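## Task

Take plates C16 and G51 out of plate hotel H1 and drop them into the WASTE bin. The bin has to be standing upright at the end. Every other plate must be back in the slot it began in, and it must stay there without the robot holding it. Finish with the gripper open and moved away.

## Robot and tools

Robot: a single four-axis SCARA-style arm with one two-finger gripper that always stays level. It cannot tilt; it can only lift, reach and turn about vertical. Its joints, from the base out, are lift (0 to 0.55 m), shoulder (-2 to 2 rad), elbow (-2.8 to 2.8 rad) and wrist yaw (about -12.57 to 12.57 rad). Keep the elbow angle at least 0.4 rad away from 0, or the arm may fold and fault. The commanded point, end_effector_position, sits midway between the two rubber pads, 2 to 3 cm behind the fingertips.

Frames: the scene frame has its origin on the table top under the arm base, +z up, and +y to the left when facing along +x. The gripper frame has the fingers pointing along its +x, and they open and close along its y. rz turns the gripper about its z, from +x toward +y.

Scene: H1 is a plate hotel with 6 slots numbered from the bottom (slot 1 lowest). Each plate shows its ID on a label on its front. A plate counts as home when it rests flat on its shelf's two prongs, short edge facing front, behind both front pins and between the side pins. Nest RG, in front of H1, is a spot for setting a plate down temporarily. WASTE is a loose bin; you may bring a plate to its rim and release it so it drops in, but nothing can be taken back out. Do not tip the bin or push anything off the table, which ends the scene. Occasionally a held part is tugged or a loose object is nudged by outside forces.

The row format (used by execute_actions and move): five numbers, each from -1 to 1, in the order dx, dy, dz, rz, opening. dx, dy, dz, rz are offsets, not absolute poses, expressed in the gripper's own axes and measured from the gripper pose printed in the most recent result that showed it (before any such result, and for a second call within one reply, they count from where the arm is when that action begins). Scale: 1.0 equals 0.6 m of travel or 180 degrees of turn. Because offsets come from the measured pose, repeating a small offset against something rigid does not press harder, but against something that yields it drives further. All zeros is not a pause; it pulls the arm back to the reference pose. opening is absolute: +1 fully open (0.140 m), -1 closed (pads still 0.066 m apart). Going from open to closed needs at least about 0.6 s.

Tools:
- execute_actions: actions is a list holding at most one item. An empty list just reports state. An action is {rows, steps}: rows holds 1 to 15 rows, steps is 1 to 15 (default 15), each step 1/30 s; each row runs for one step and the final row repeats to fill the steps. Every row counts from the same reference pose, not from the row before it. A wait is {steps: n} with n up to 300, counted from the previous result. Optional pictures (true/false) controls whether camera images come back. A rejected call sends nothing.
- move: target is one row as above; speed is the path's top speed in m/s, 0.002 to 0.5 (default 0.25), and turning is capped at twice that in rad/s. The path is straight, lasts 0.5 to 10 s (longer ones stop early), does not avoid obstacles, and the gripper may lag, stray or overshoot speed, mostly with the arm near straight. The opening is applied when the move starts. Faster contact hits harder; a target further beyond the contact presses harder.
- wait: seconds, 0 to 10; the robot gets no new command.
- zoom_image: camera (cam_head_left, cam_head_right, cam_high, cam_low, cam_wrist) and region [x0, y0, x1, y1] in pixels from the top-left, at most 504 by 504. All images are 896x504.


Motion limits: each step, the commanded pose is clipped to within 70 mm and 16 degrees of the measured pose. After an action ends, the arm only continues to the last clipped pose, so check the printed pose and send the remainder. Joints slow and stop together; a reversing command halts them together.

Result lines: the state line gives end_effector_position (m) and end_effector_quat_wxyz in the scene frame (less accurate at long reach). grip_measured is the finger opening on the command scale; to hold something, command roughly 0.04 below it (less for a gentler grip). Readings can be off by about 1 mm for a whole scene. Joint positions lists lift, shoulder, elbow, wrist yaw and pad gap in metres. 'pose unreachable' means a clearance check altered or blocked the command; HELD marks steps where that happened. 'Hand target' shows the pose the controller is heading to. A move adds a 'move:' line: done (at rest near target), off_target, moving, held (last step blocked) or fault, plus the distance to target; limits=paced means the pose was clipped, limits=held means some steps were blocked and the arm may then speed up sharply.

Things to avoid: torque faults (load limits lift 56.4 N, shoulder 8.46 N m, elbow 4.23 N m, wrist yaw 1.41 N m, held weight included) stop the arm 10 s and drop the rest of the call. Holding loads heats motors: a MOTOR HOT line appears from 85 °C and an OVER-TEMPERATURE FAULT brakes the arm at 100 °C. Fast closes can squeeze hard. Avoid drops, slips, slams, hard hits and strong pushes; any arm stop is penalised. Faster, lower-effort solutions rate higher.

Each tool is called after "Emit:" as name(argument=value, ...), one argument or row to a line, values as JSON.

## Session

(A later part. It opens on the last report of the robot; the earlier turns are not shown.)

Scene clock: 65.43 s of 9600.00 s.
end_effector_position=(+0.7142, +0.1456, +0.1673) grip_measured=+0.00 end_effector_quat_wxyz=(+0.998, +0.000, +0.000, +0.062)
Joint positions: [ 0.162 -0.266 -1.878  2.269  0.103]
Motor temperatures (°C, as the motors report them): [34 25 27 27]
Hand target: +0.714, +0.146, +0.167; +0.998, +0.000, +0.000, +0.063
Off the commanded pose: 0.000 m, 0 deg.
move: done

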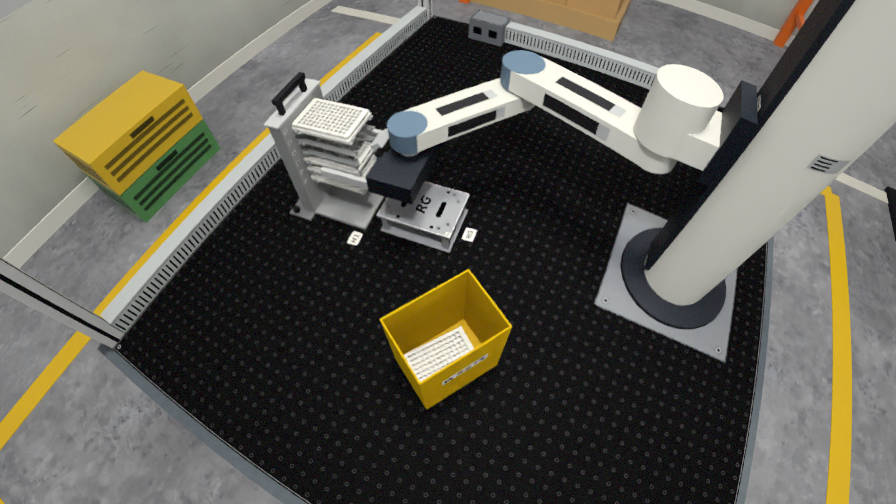

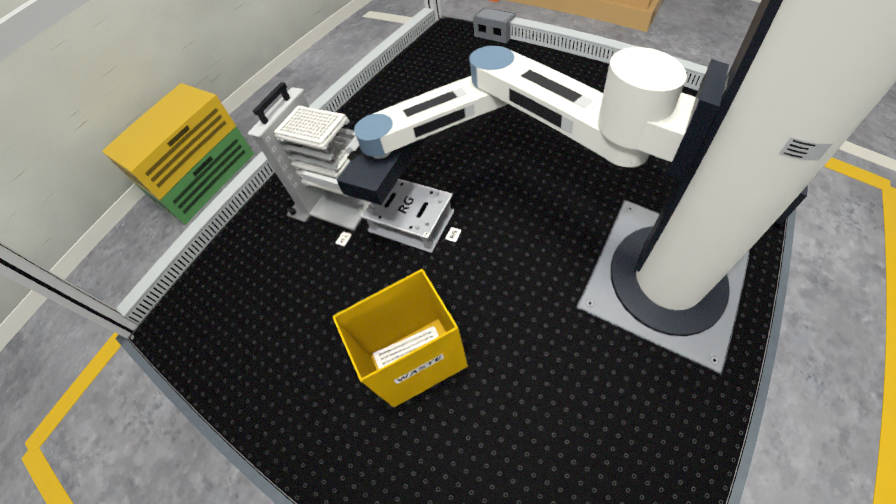

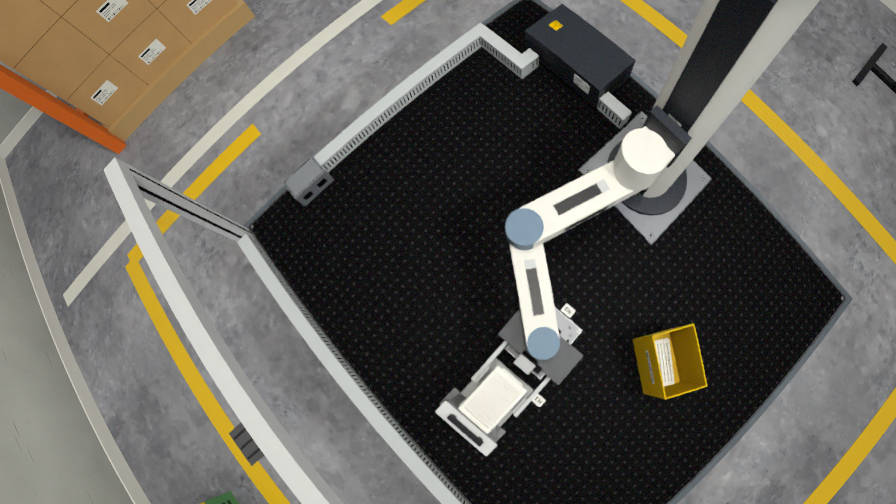

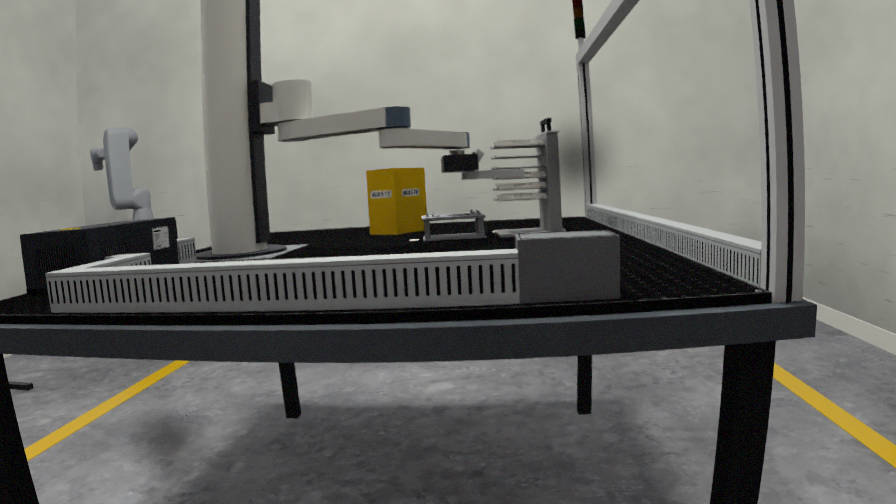

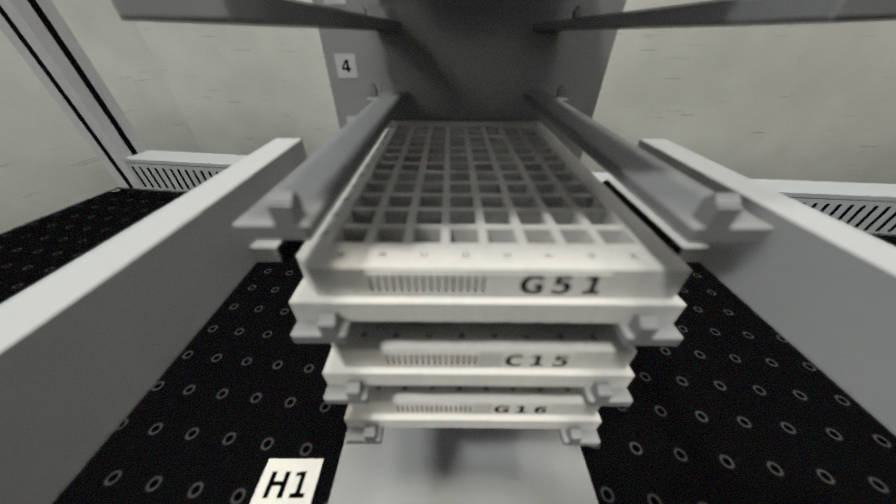

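Emit:
move(
  target=[0,0,0,0,-0.42],
)

Emit:
move(
  target=[0,0,0,0,-0.57],
)

Emit:
move(
  target=[0,0,0.011,0,-0.57],
  speed=0.02,
)

Emit:
move(
  target=[-0.245,0,0,0,-0.57],
  speed=0.1,
)

Emit:
move(
  target=[0,0,0.115,0,-0.57],
)

Emit:
move(
  target=[-0.299,0.453,0,0.282,-0.57],
)

Emit:
move(
  target=[0,0,-0.034,0,-0.57],
  speed=0.08,
)

Scene clock: 75.23 s of 9600.00 s.
end_effector_position=(+0.7142, +0.1456, +0.1673) grip_measured=-0.42 end_effector_quat_wxyz=(+0.998, +0.000, +0.000, +0.062)
Joint positions: [ 0.162 -0.266 -1.878  2.269  0.087]
Motor temperatures (°C, as the motors report them): [34 25 27 27]
Hand target: +0.714, +0.146, +0.167; +0.998, +0.000, +0.000, +0.062
Off the commanded pose: 0.000 m, 0 deg.
After step 90, 6.30 s passed at rest.
move: done

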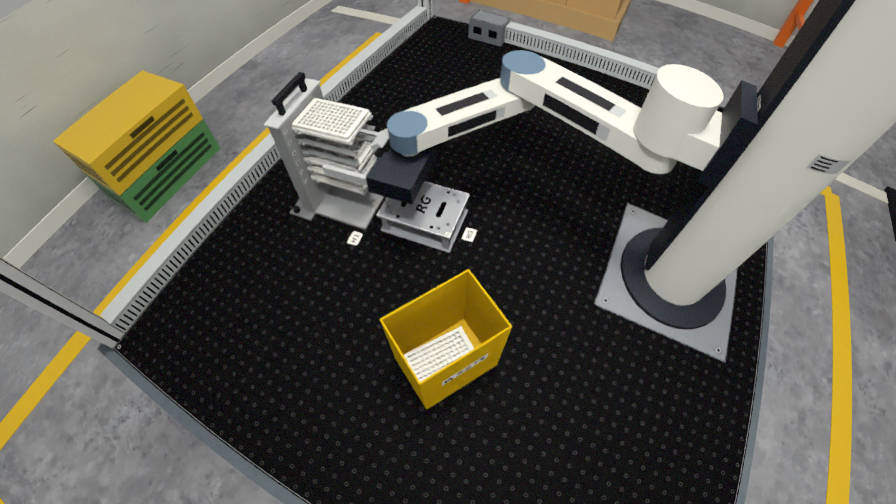

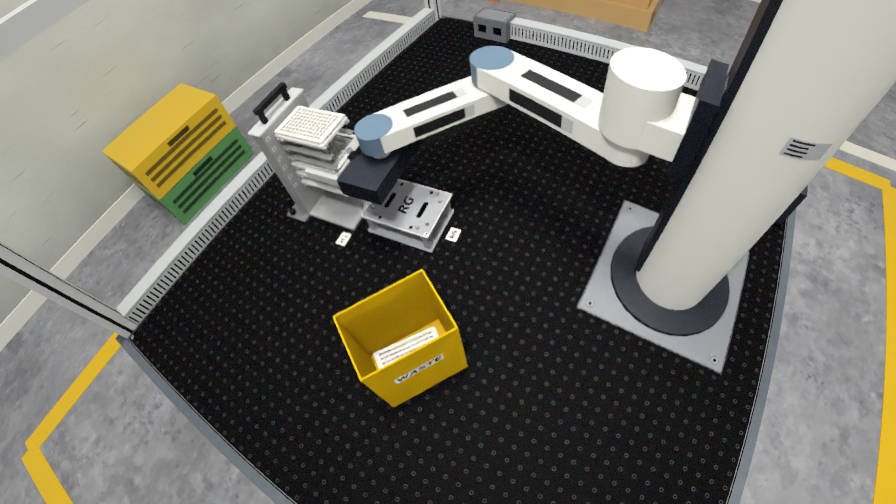

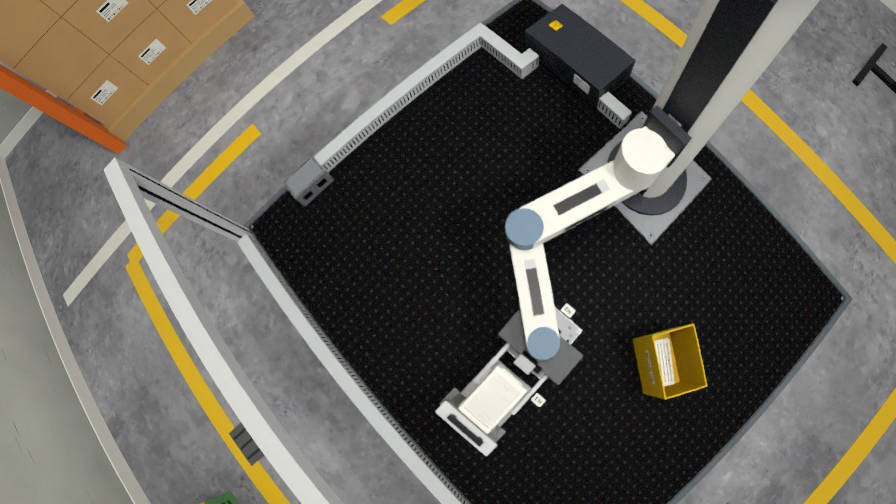

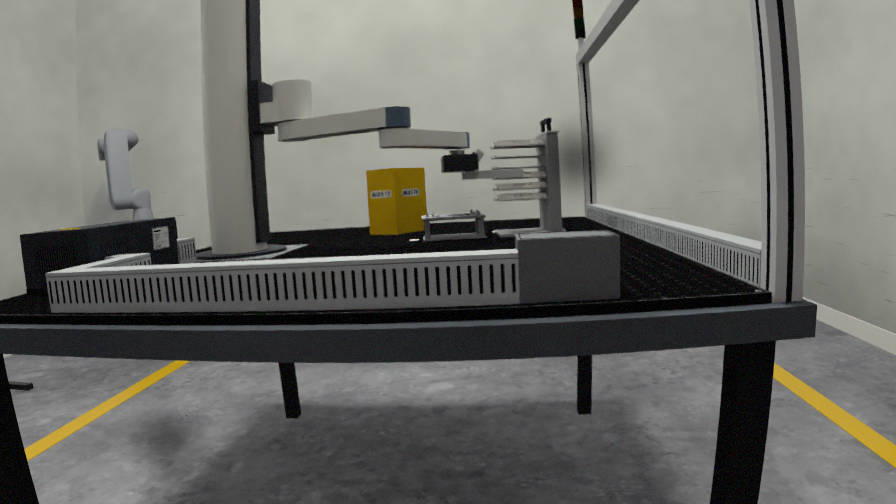

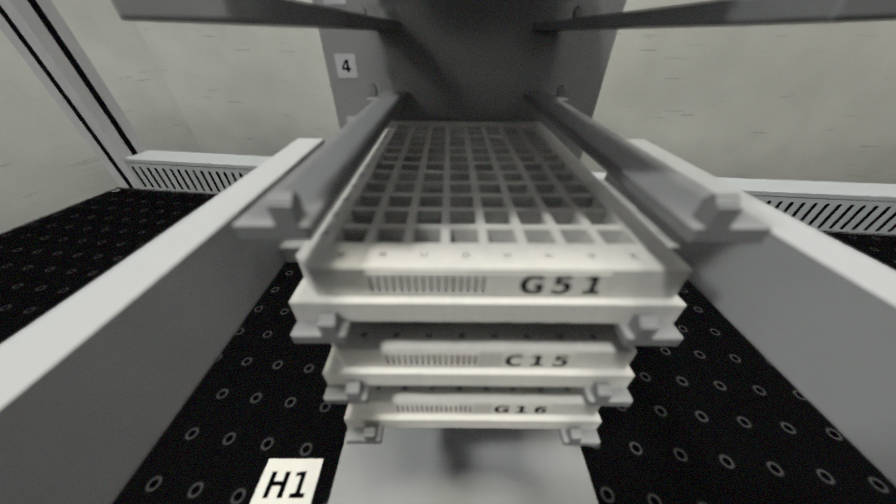

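Scene clock: 75.73 s of 9600.00 s.
end_effector_position=(+0.7142, +0.1456, +0.1673) grip_measured=-0.51 end_effector_quat_wxyz=(+0.998, +0.000, +0.000, +0.062)
Joint positions: [ 0.162 -0.266 -1.878  2.269  0.084]
Motor temperatures (°C, as the motors report them): [34 25 27 27]
Hand target: +0.714, +0.146, +0.167; +0.998, +0.000, +0.000, +0.062
Off the commanded pose: 0.000 m, 0 deg.
move: done

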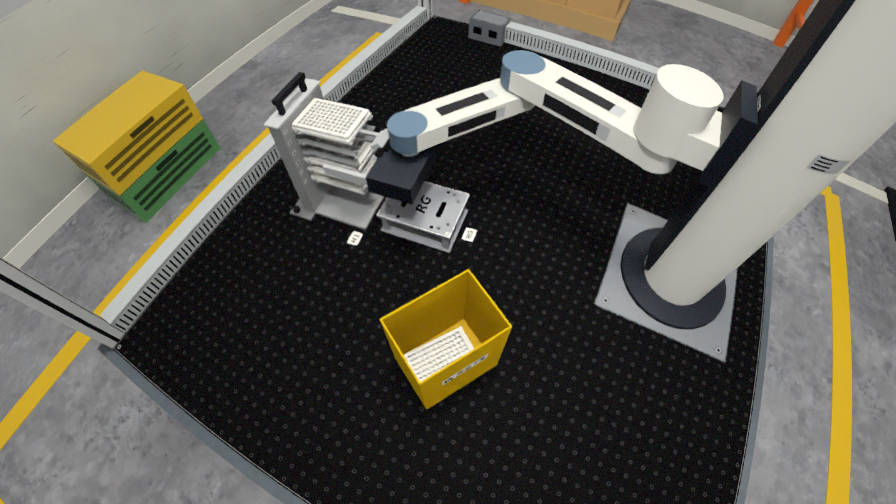

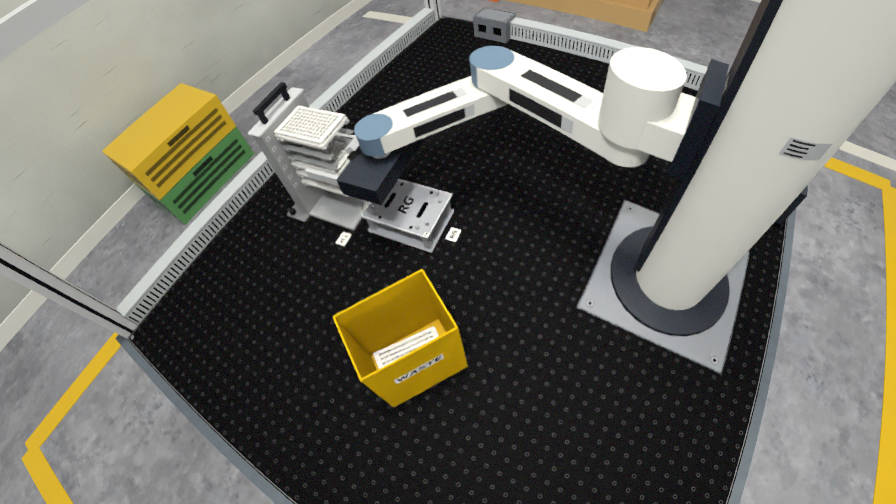

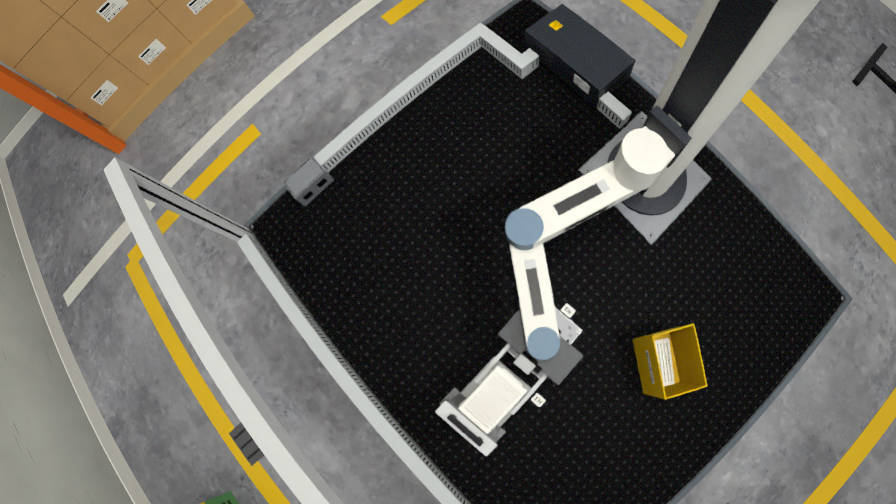

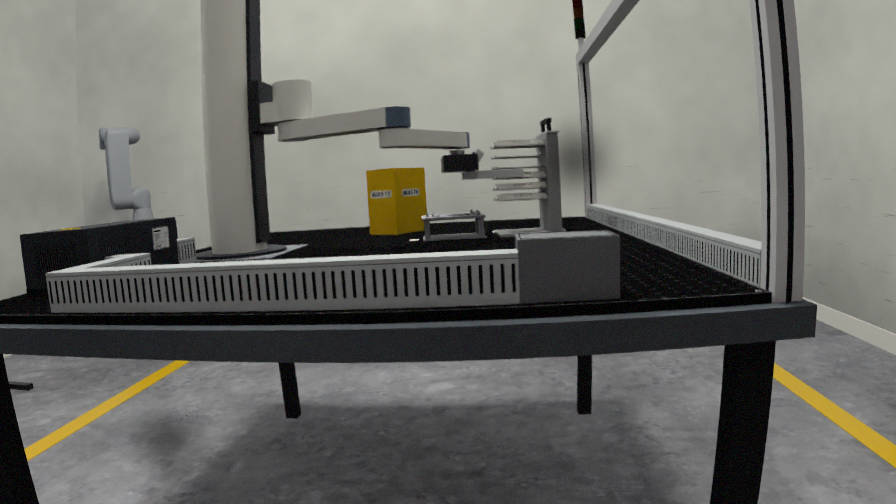

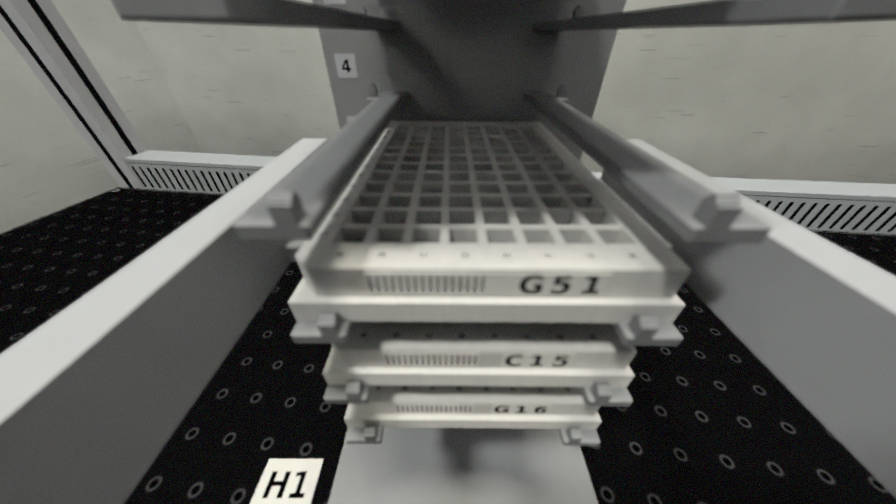

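Scene clock: 76.43 s of 9600.00 s.
end_effector_position=(+0.7142, +0.1456, +0.1739) grip_measured=-0.51 end_effector_quat_wxyz=(+0.998, +0.000, +0.000, +0.062)
Joint positions: [ 0.169 -0.266 -1.878  2.269  0.084]
Motor temperatures (°C, as the motors report them): [34 25 27 27]
Hand target: +0.714, +0.146, +0.174; +0.998, +0.000, +0.000, +0.062
Off the commanded pose: 0.000 m, 0 deg.
move: done

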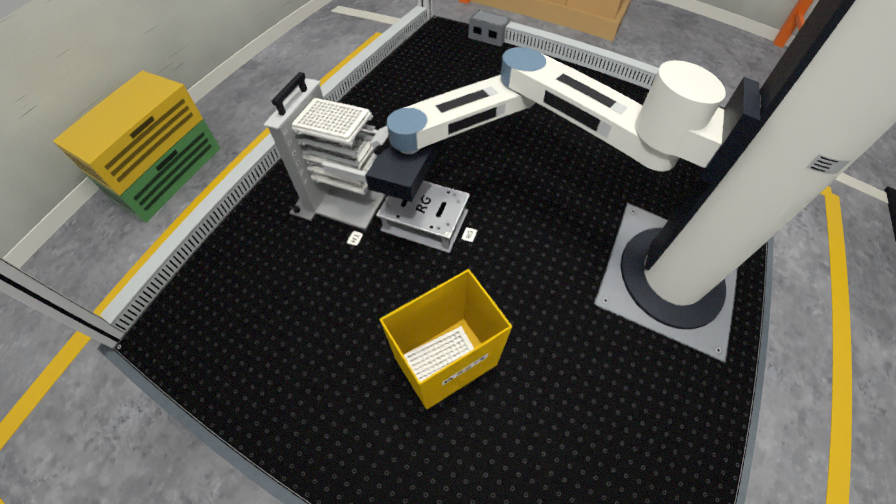

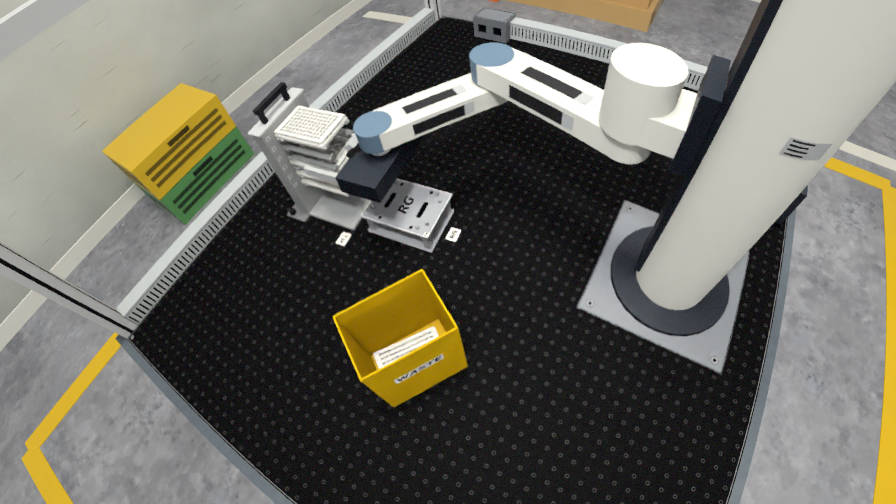

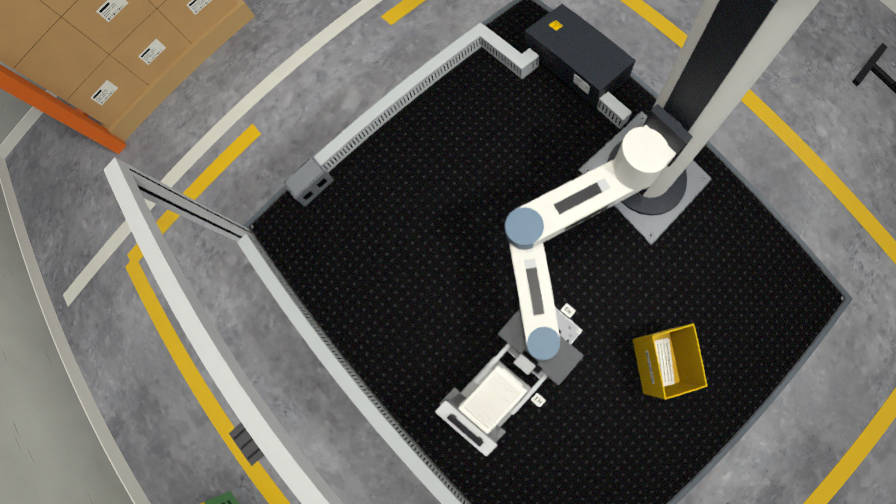

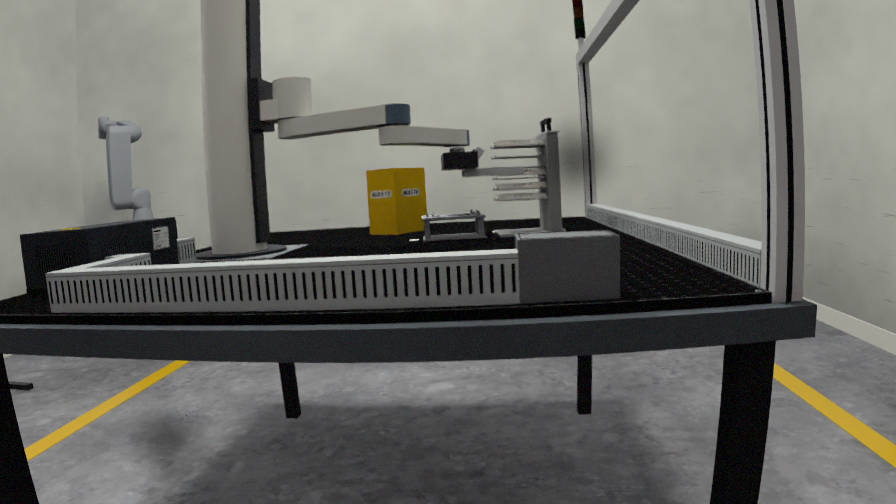

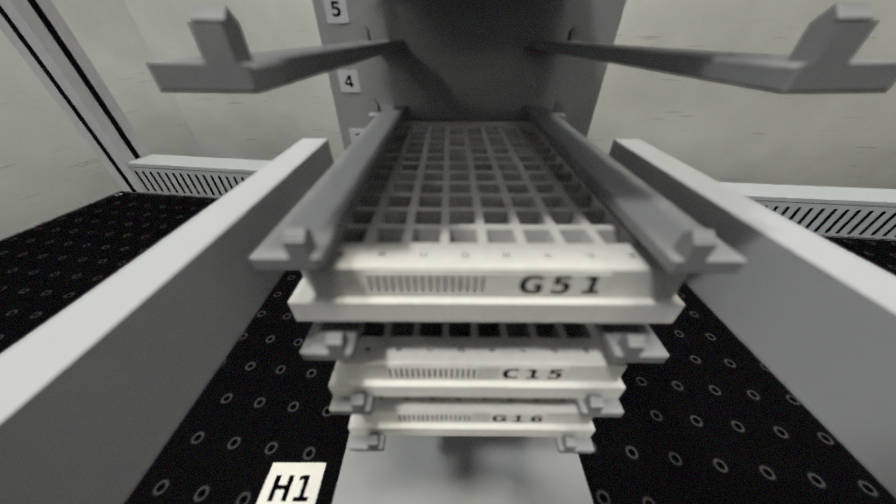

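Scene clock: 78.20 s of 9600.00 s.
end_effector_position=(+0.5682, +0.1274, +0.1739) grip_measured=-0.51 end_effector_quat_wxyz=(+0.998, +0.000, +0.000, +0.063)
Joint positions: [ 0.169 -0.483 -1.114  1.723  0.084]
Motor temperatures (°C, as the motors report them): [34 25 27 27]
Hand target: +0.568, +0.127, +0.174; +0.998, +0.000, +0.000, +0.062
Off the commanded pose: 0.000 m, 0 deg.
move: done

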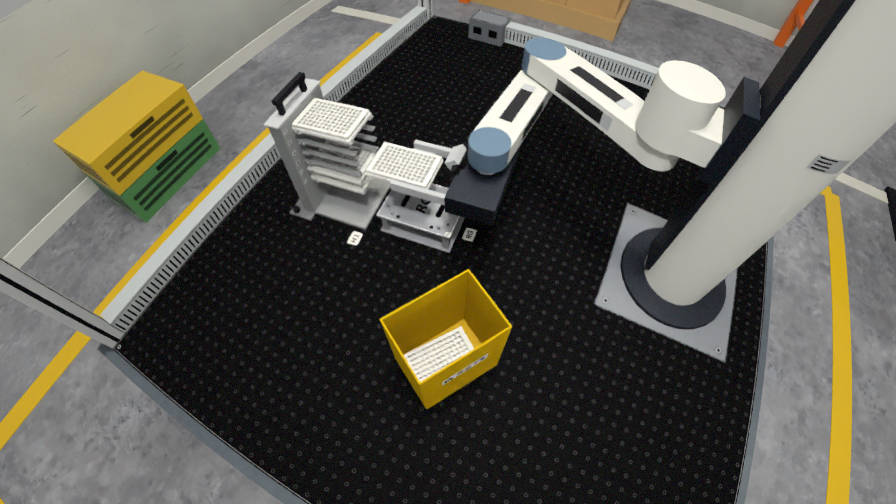

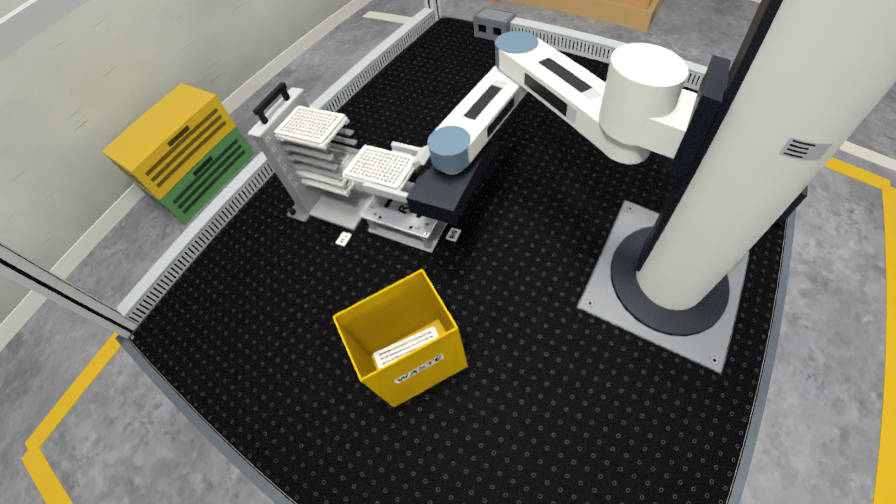

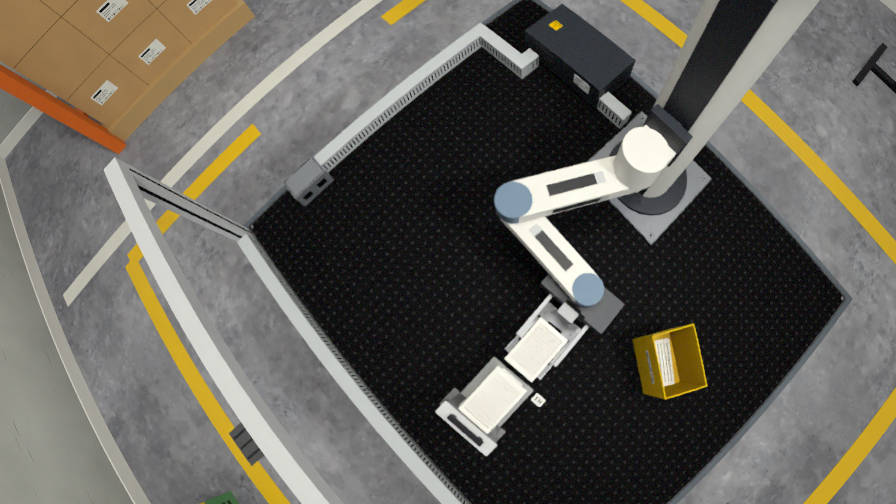

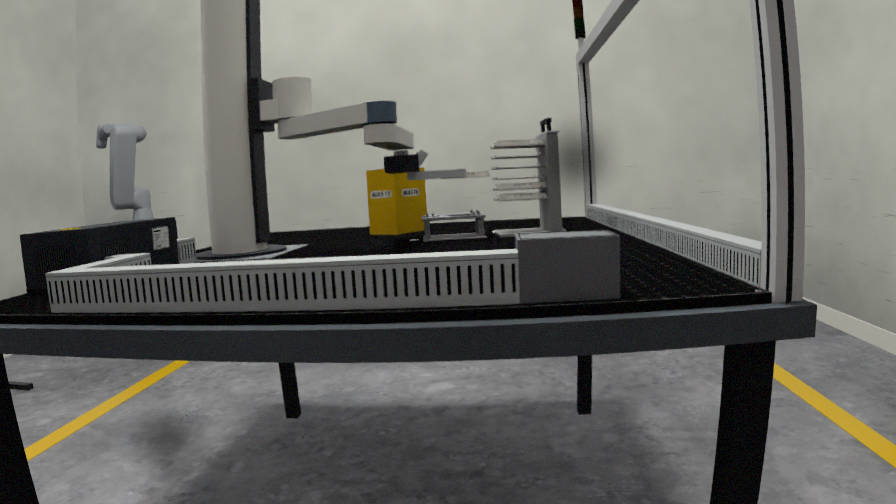

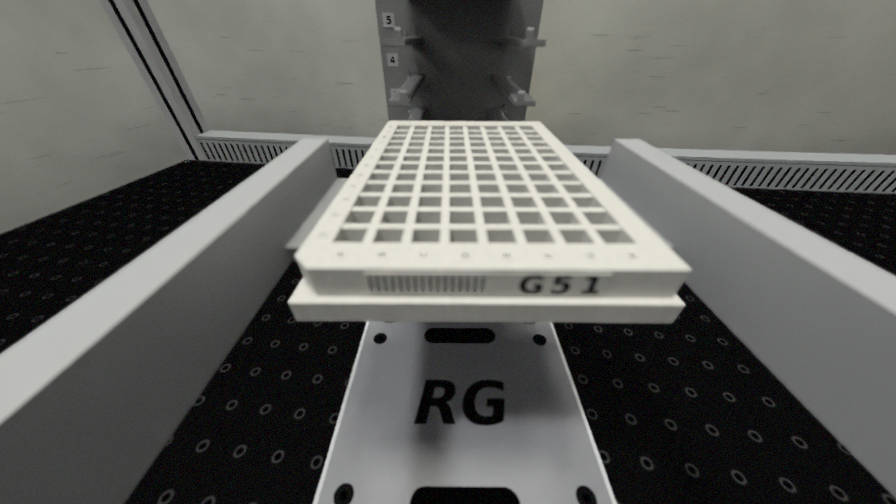

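Scene clock: 78.97 s of 9600.00 s.
end_effector_position=(+0.5682, +0.1274, +0.2429) grip_measured=-0.51 end_effector_quat_wxyz=(+0.998, +0.000, +0.000, +0.063)
Joint positions: [ 0.238 -0.483 -1.114  1.723  0.084]
Motor temperatures (°C, as the motors report them): [34 25 27 27]
Hand target: +0.568, +0.127, +0.243; +0.998, +0.000, +0.000, +0.063
Off the commanded pose: 0.000 m, 0 deg.
move: done

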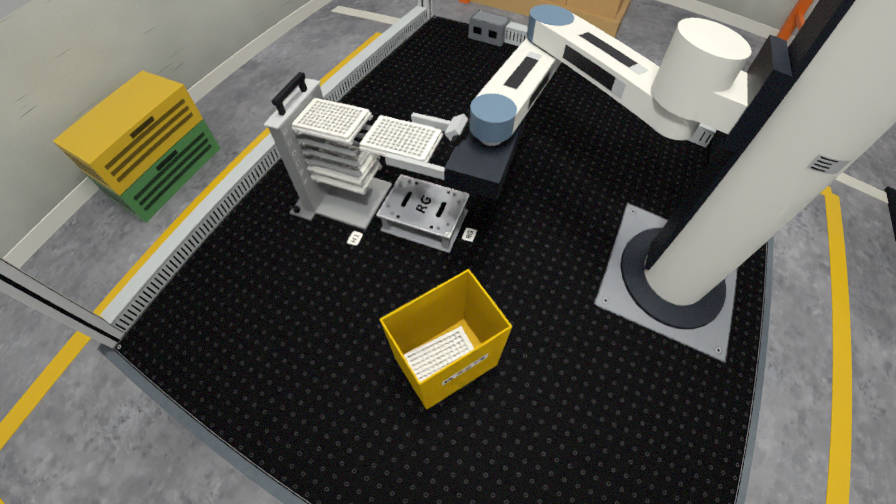

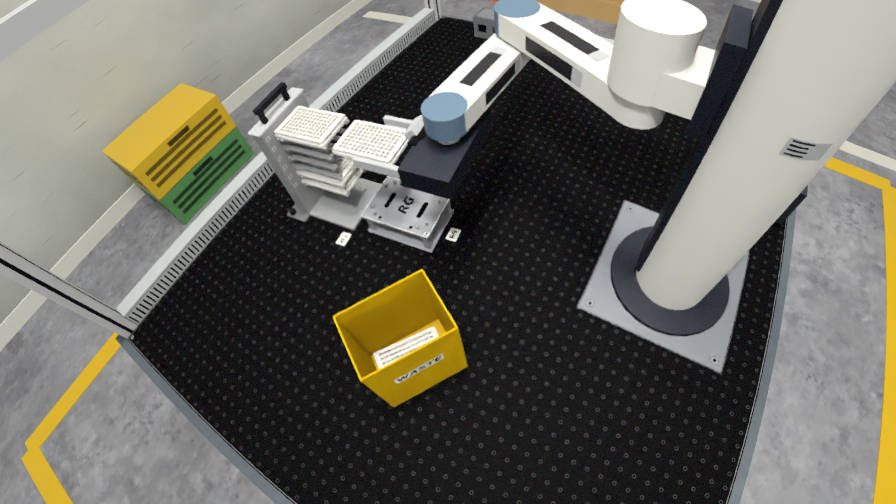

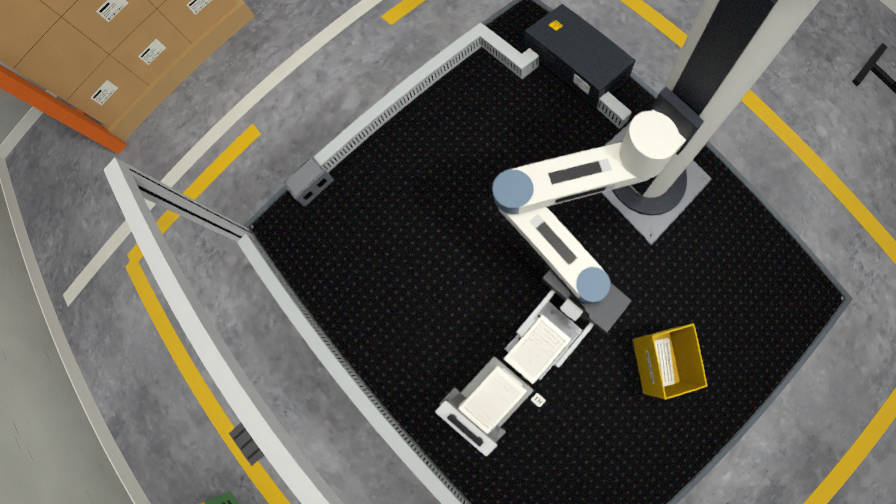

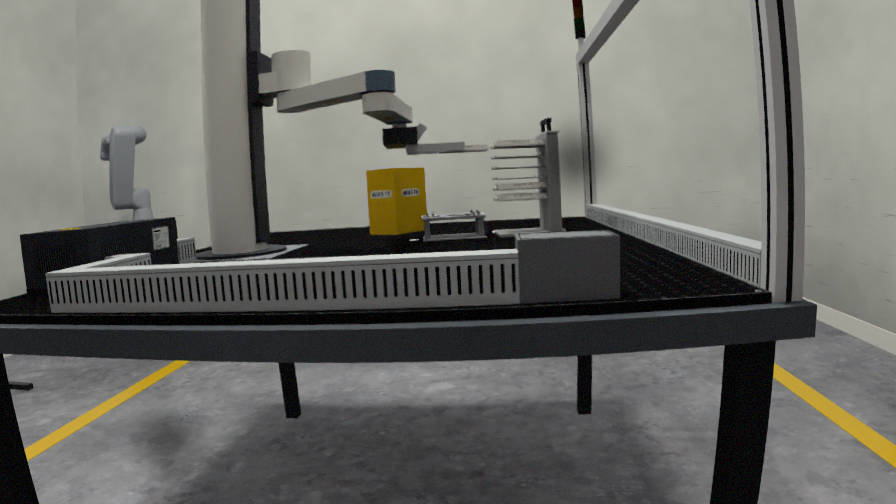

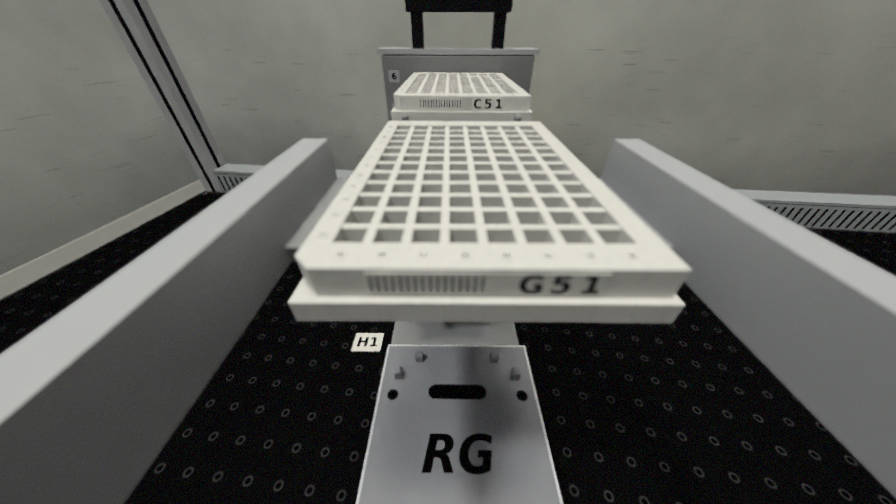

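Scene clock: 81.10 s of 9600.00 s.
end_effector_position=(+0.3562, +0.3745, +0.2429) grip_measured=-0.51 end_effector_quat_wxyz=(+0.875, +0.000, +0.000, +0.485)
Joint positions: [ 0.238  0.284 -1.115  1.843  0.084]
Motor temperatures (°C, as the motors report them): [34 25 27 27]
Hand target: +0.356, +0.374, +0.243; +0.875, +0.000, +0.000, +0.485
Off the commanded pose: 0.000 m, 0 deg.
move: done

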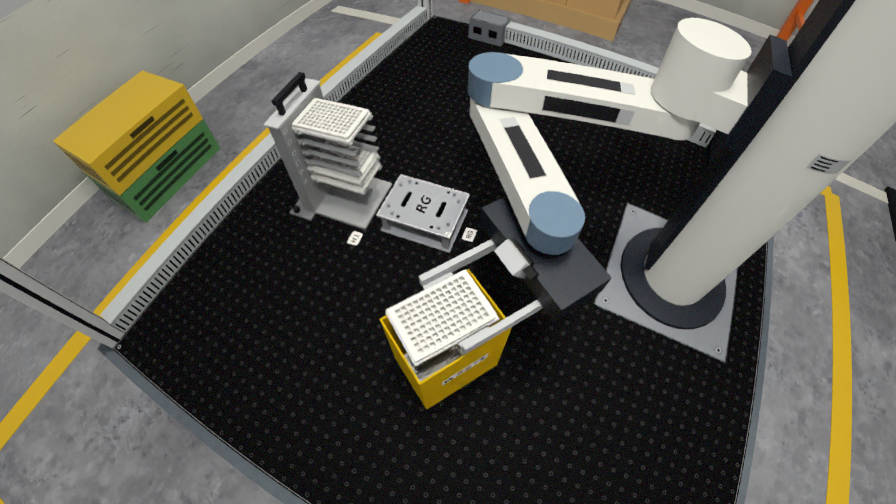

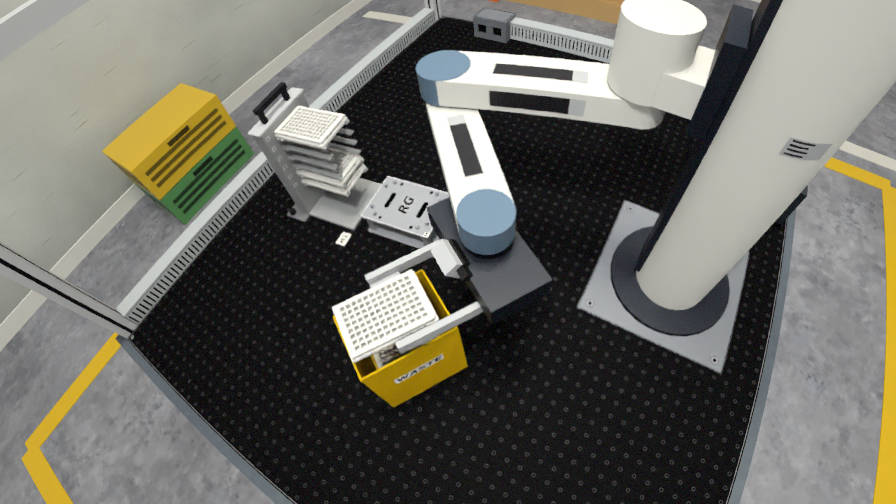

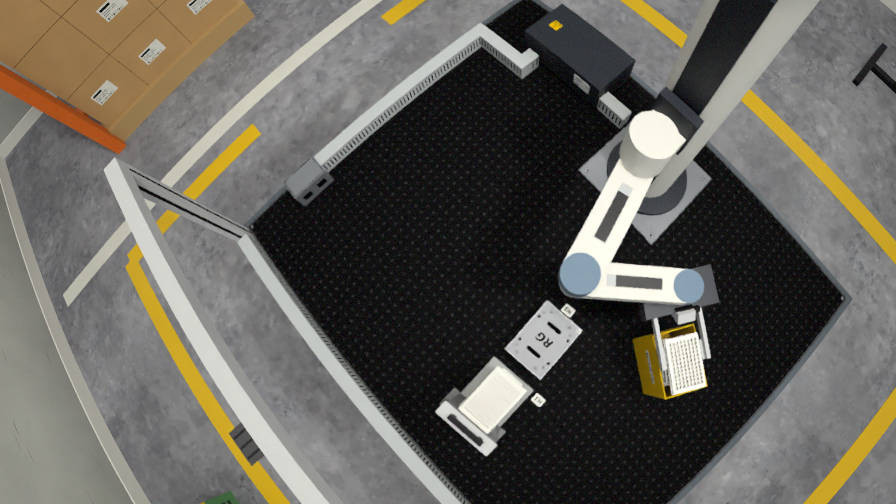

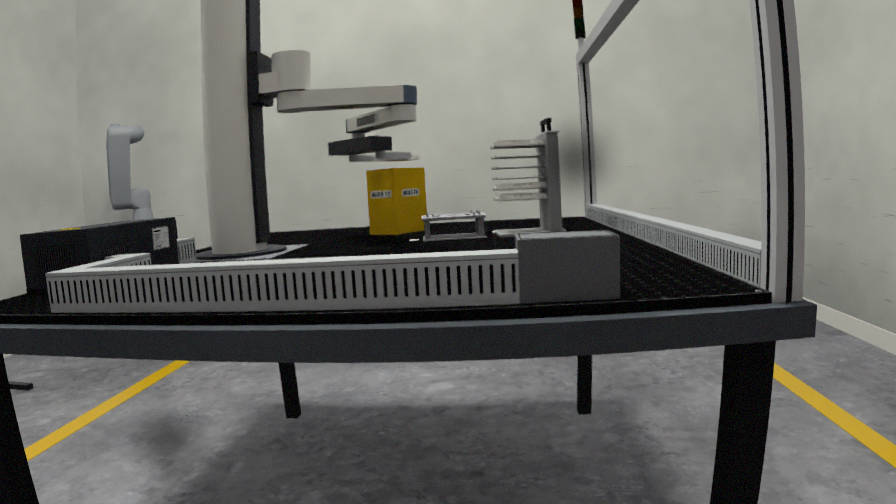

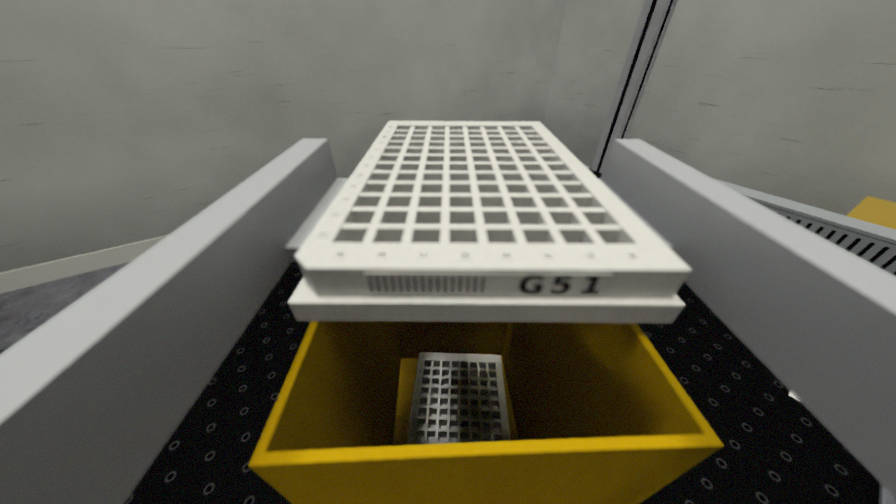

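Scene clock: 81.80 s of 9600.00 s.
end_effector_position=(+0.3561, +0.3746, +0.2224) grip_measured=-0.51 end_effector_quat_wxyz=(+0.875, +0.000, +0.000, +0.485)
Joint positions: [ 0.217  0.285 -1.115  1.843  0.084]
Motor temperatures (°C, as the motors report them): [34 25 27 27]
Hand target: +0.356, +0.375, +0.223; +0.875, +0.000, +0.000, +0.485
Off the commanded pose: 0.000 m, 0 deg.
move: done

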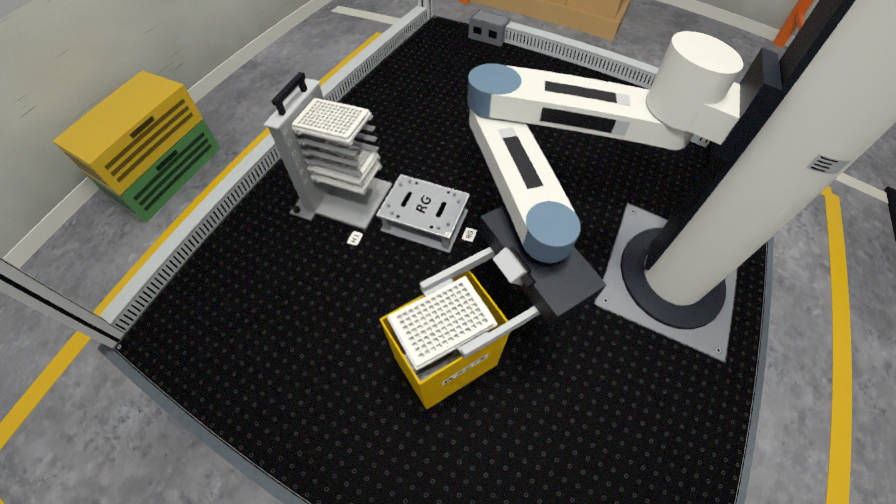

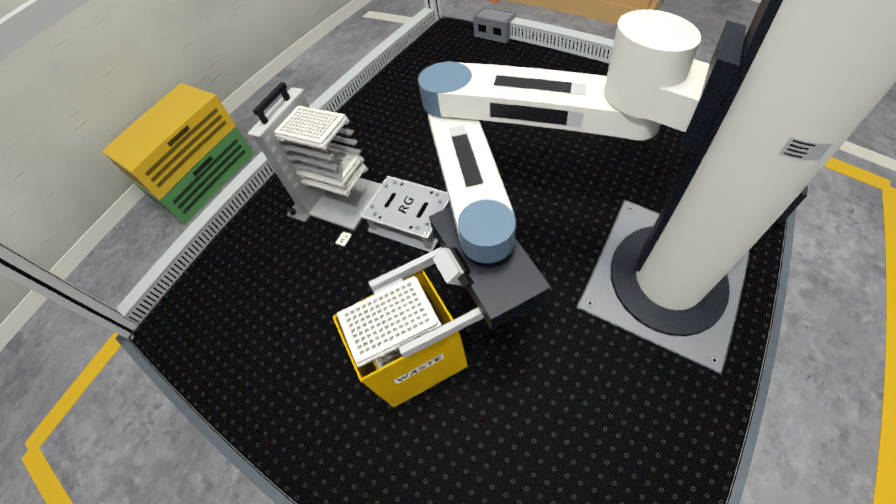

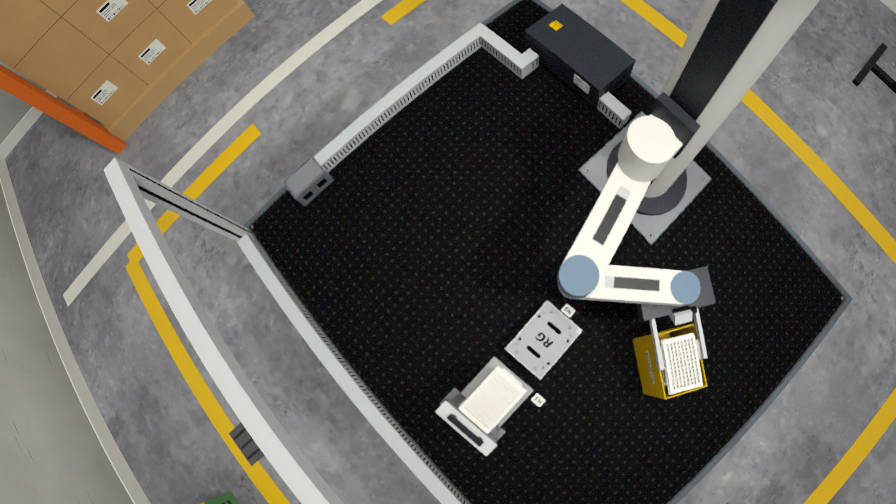

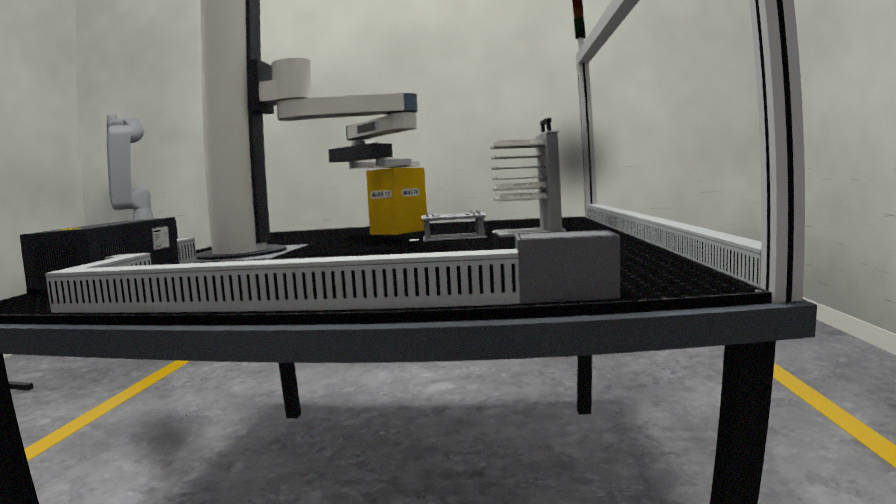

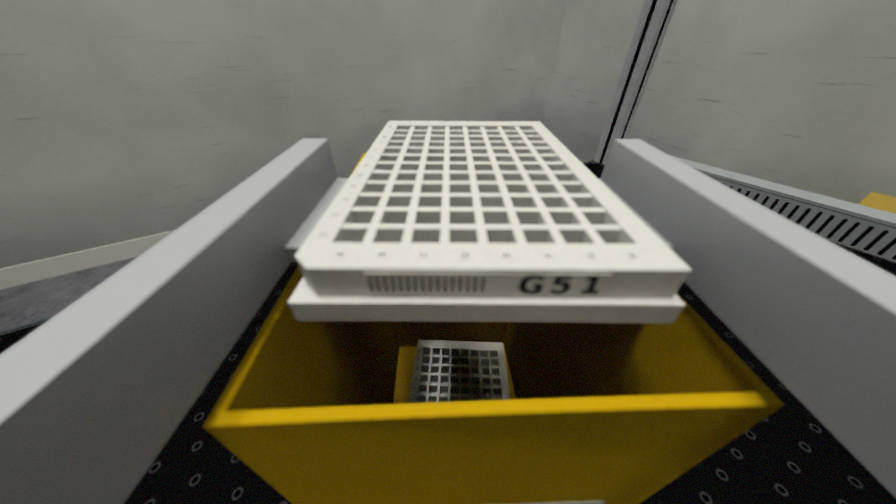

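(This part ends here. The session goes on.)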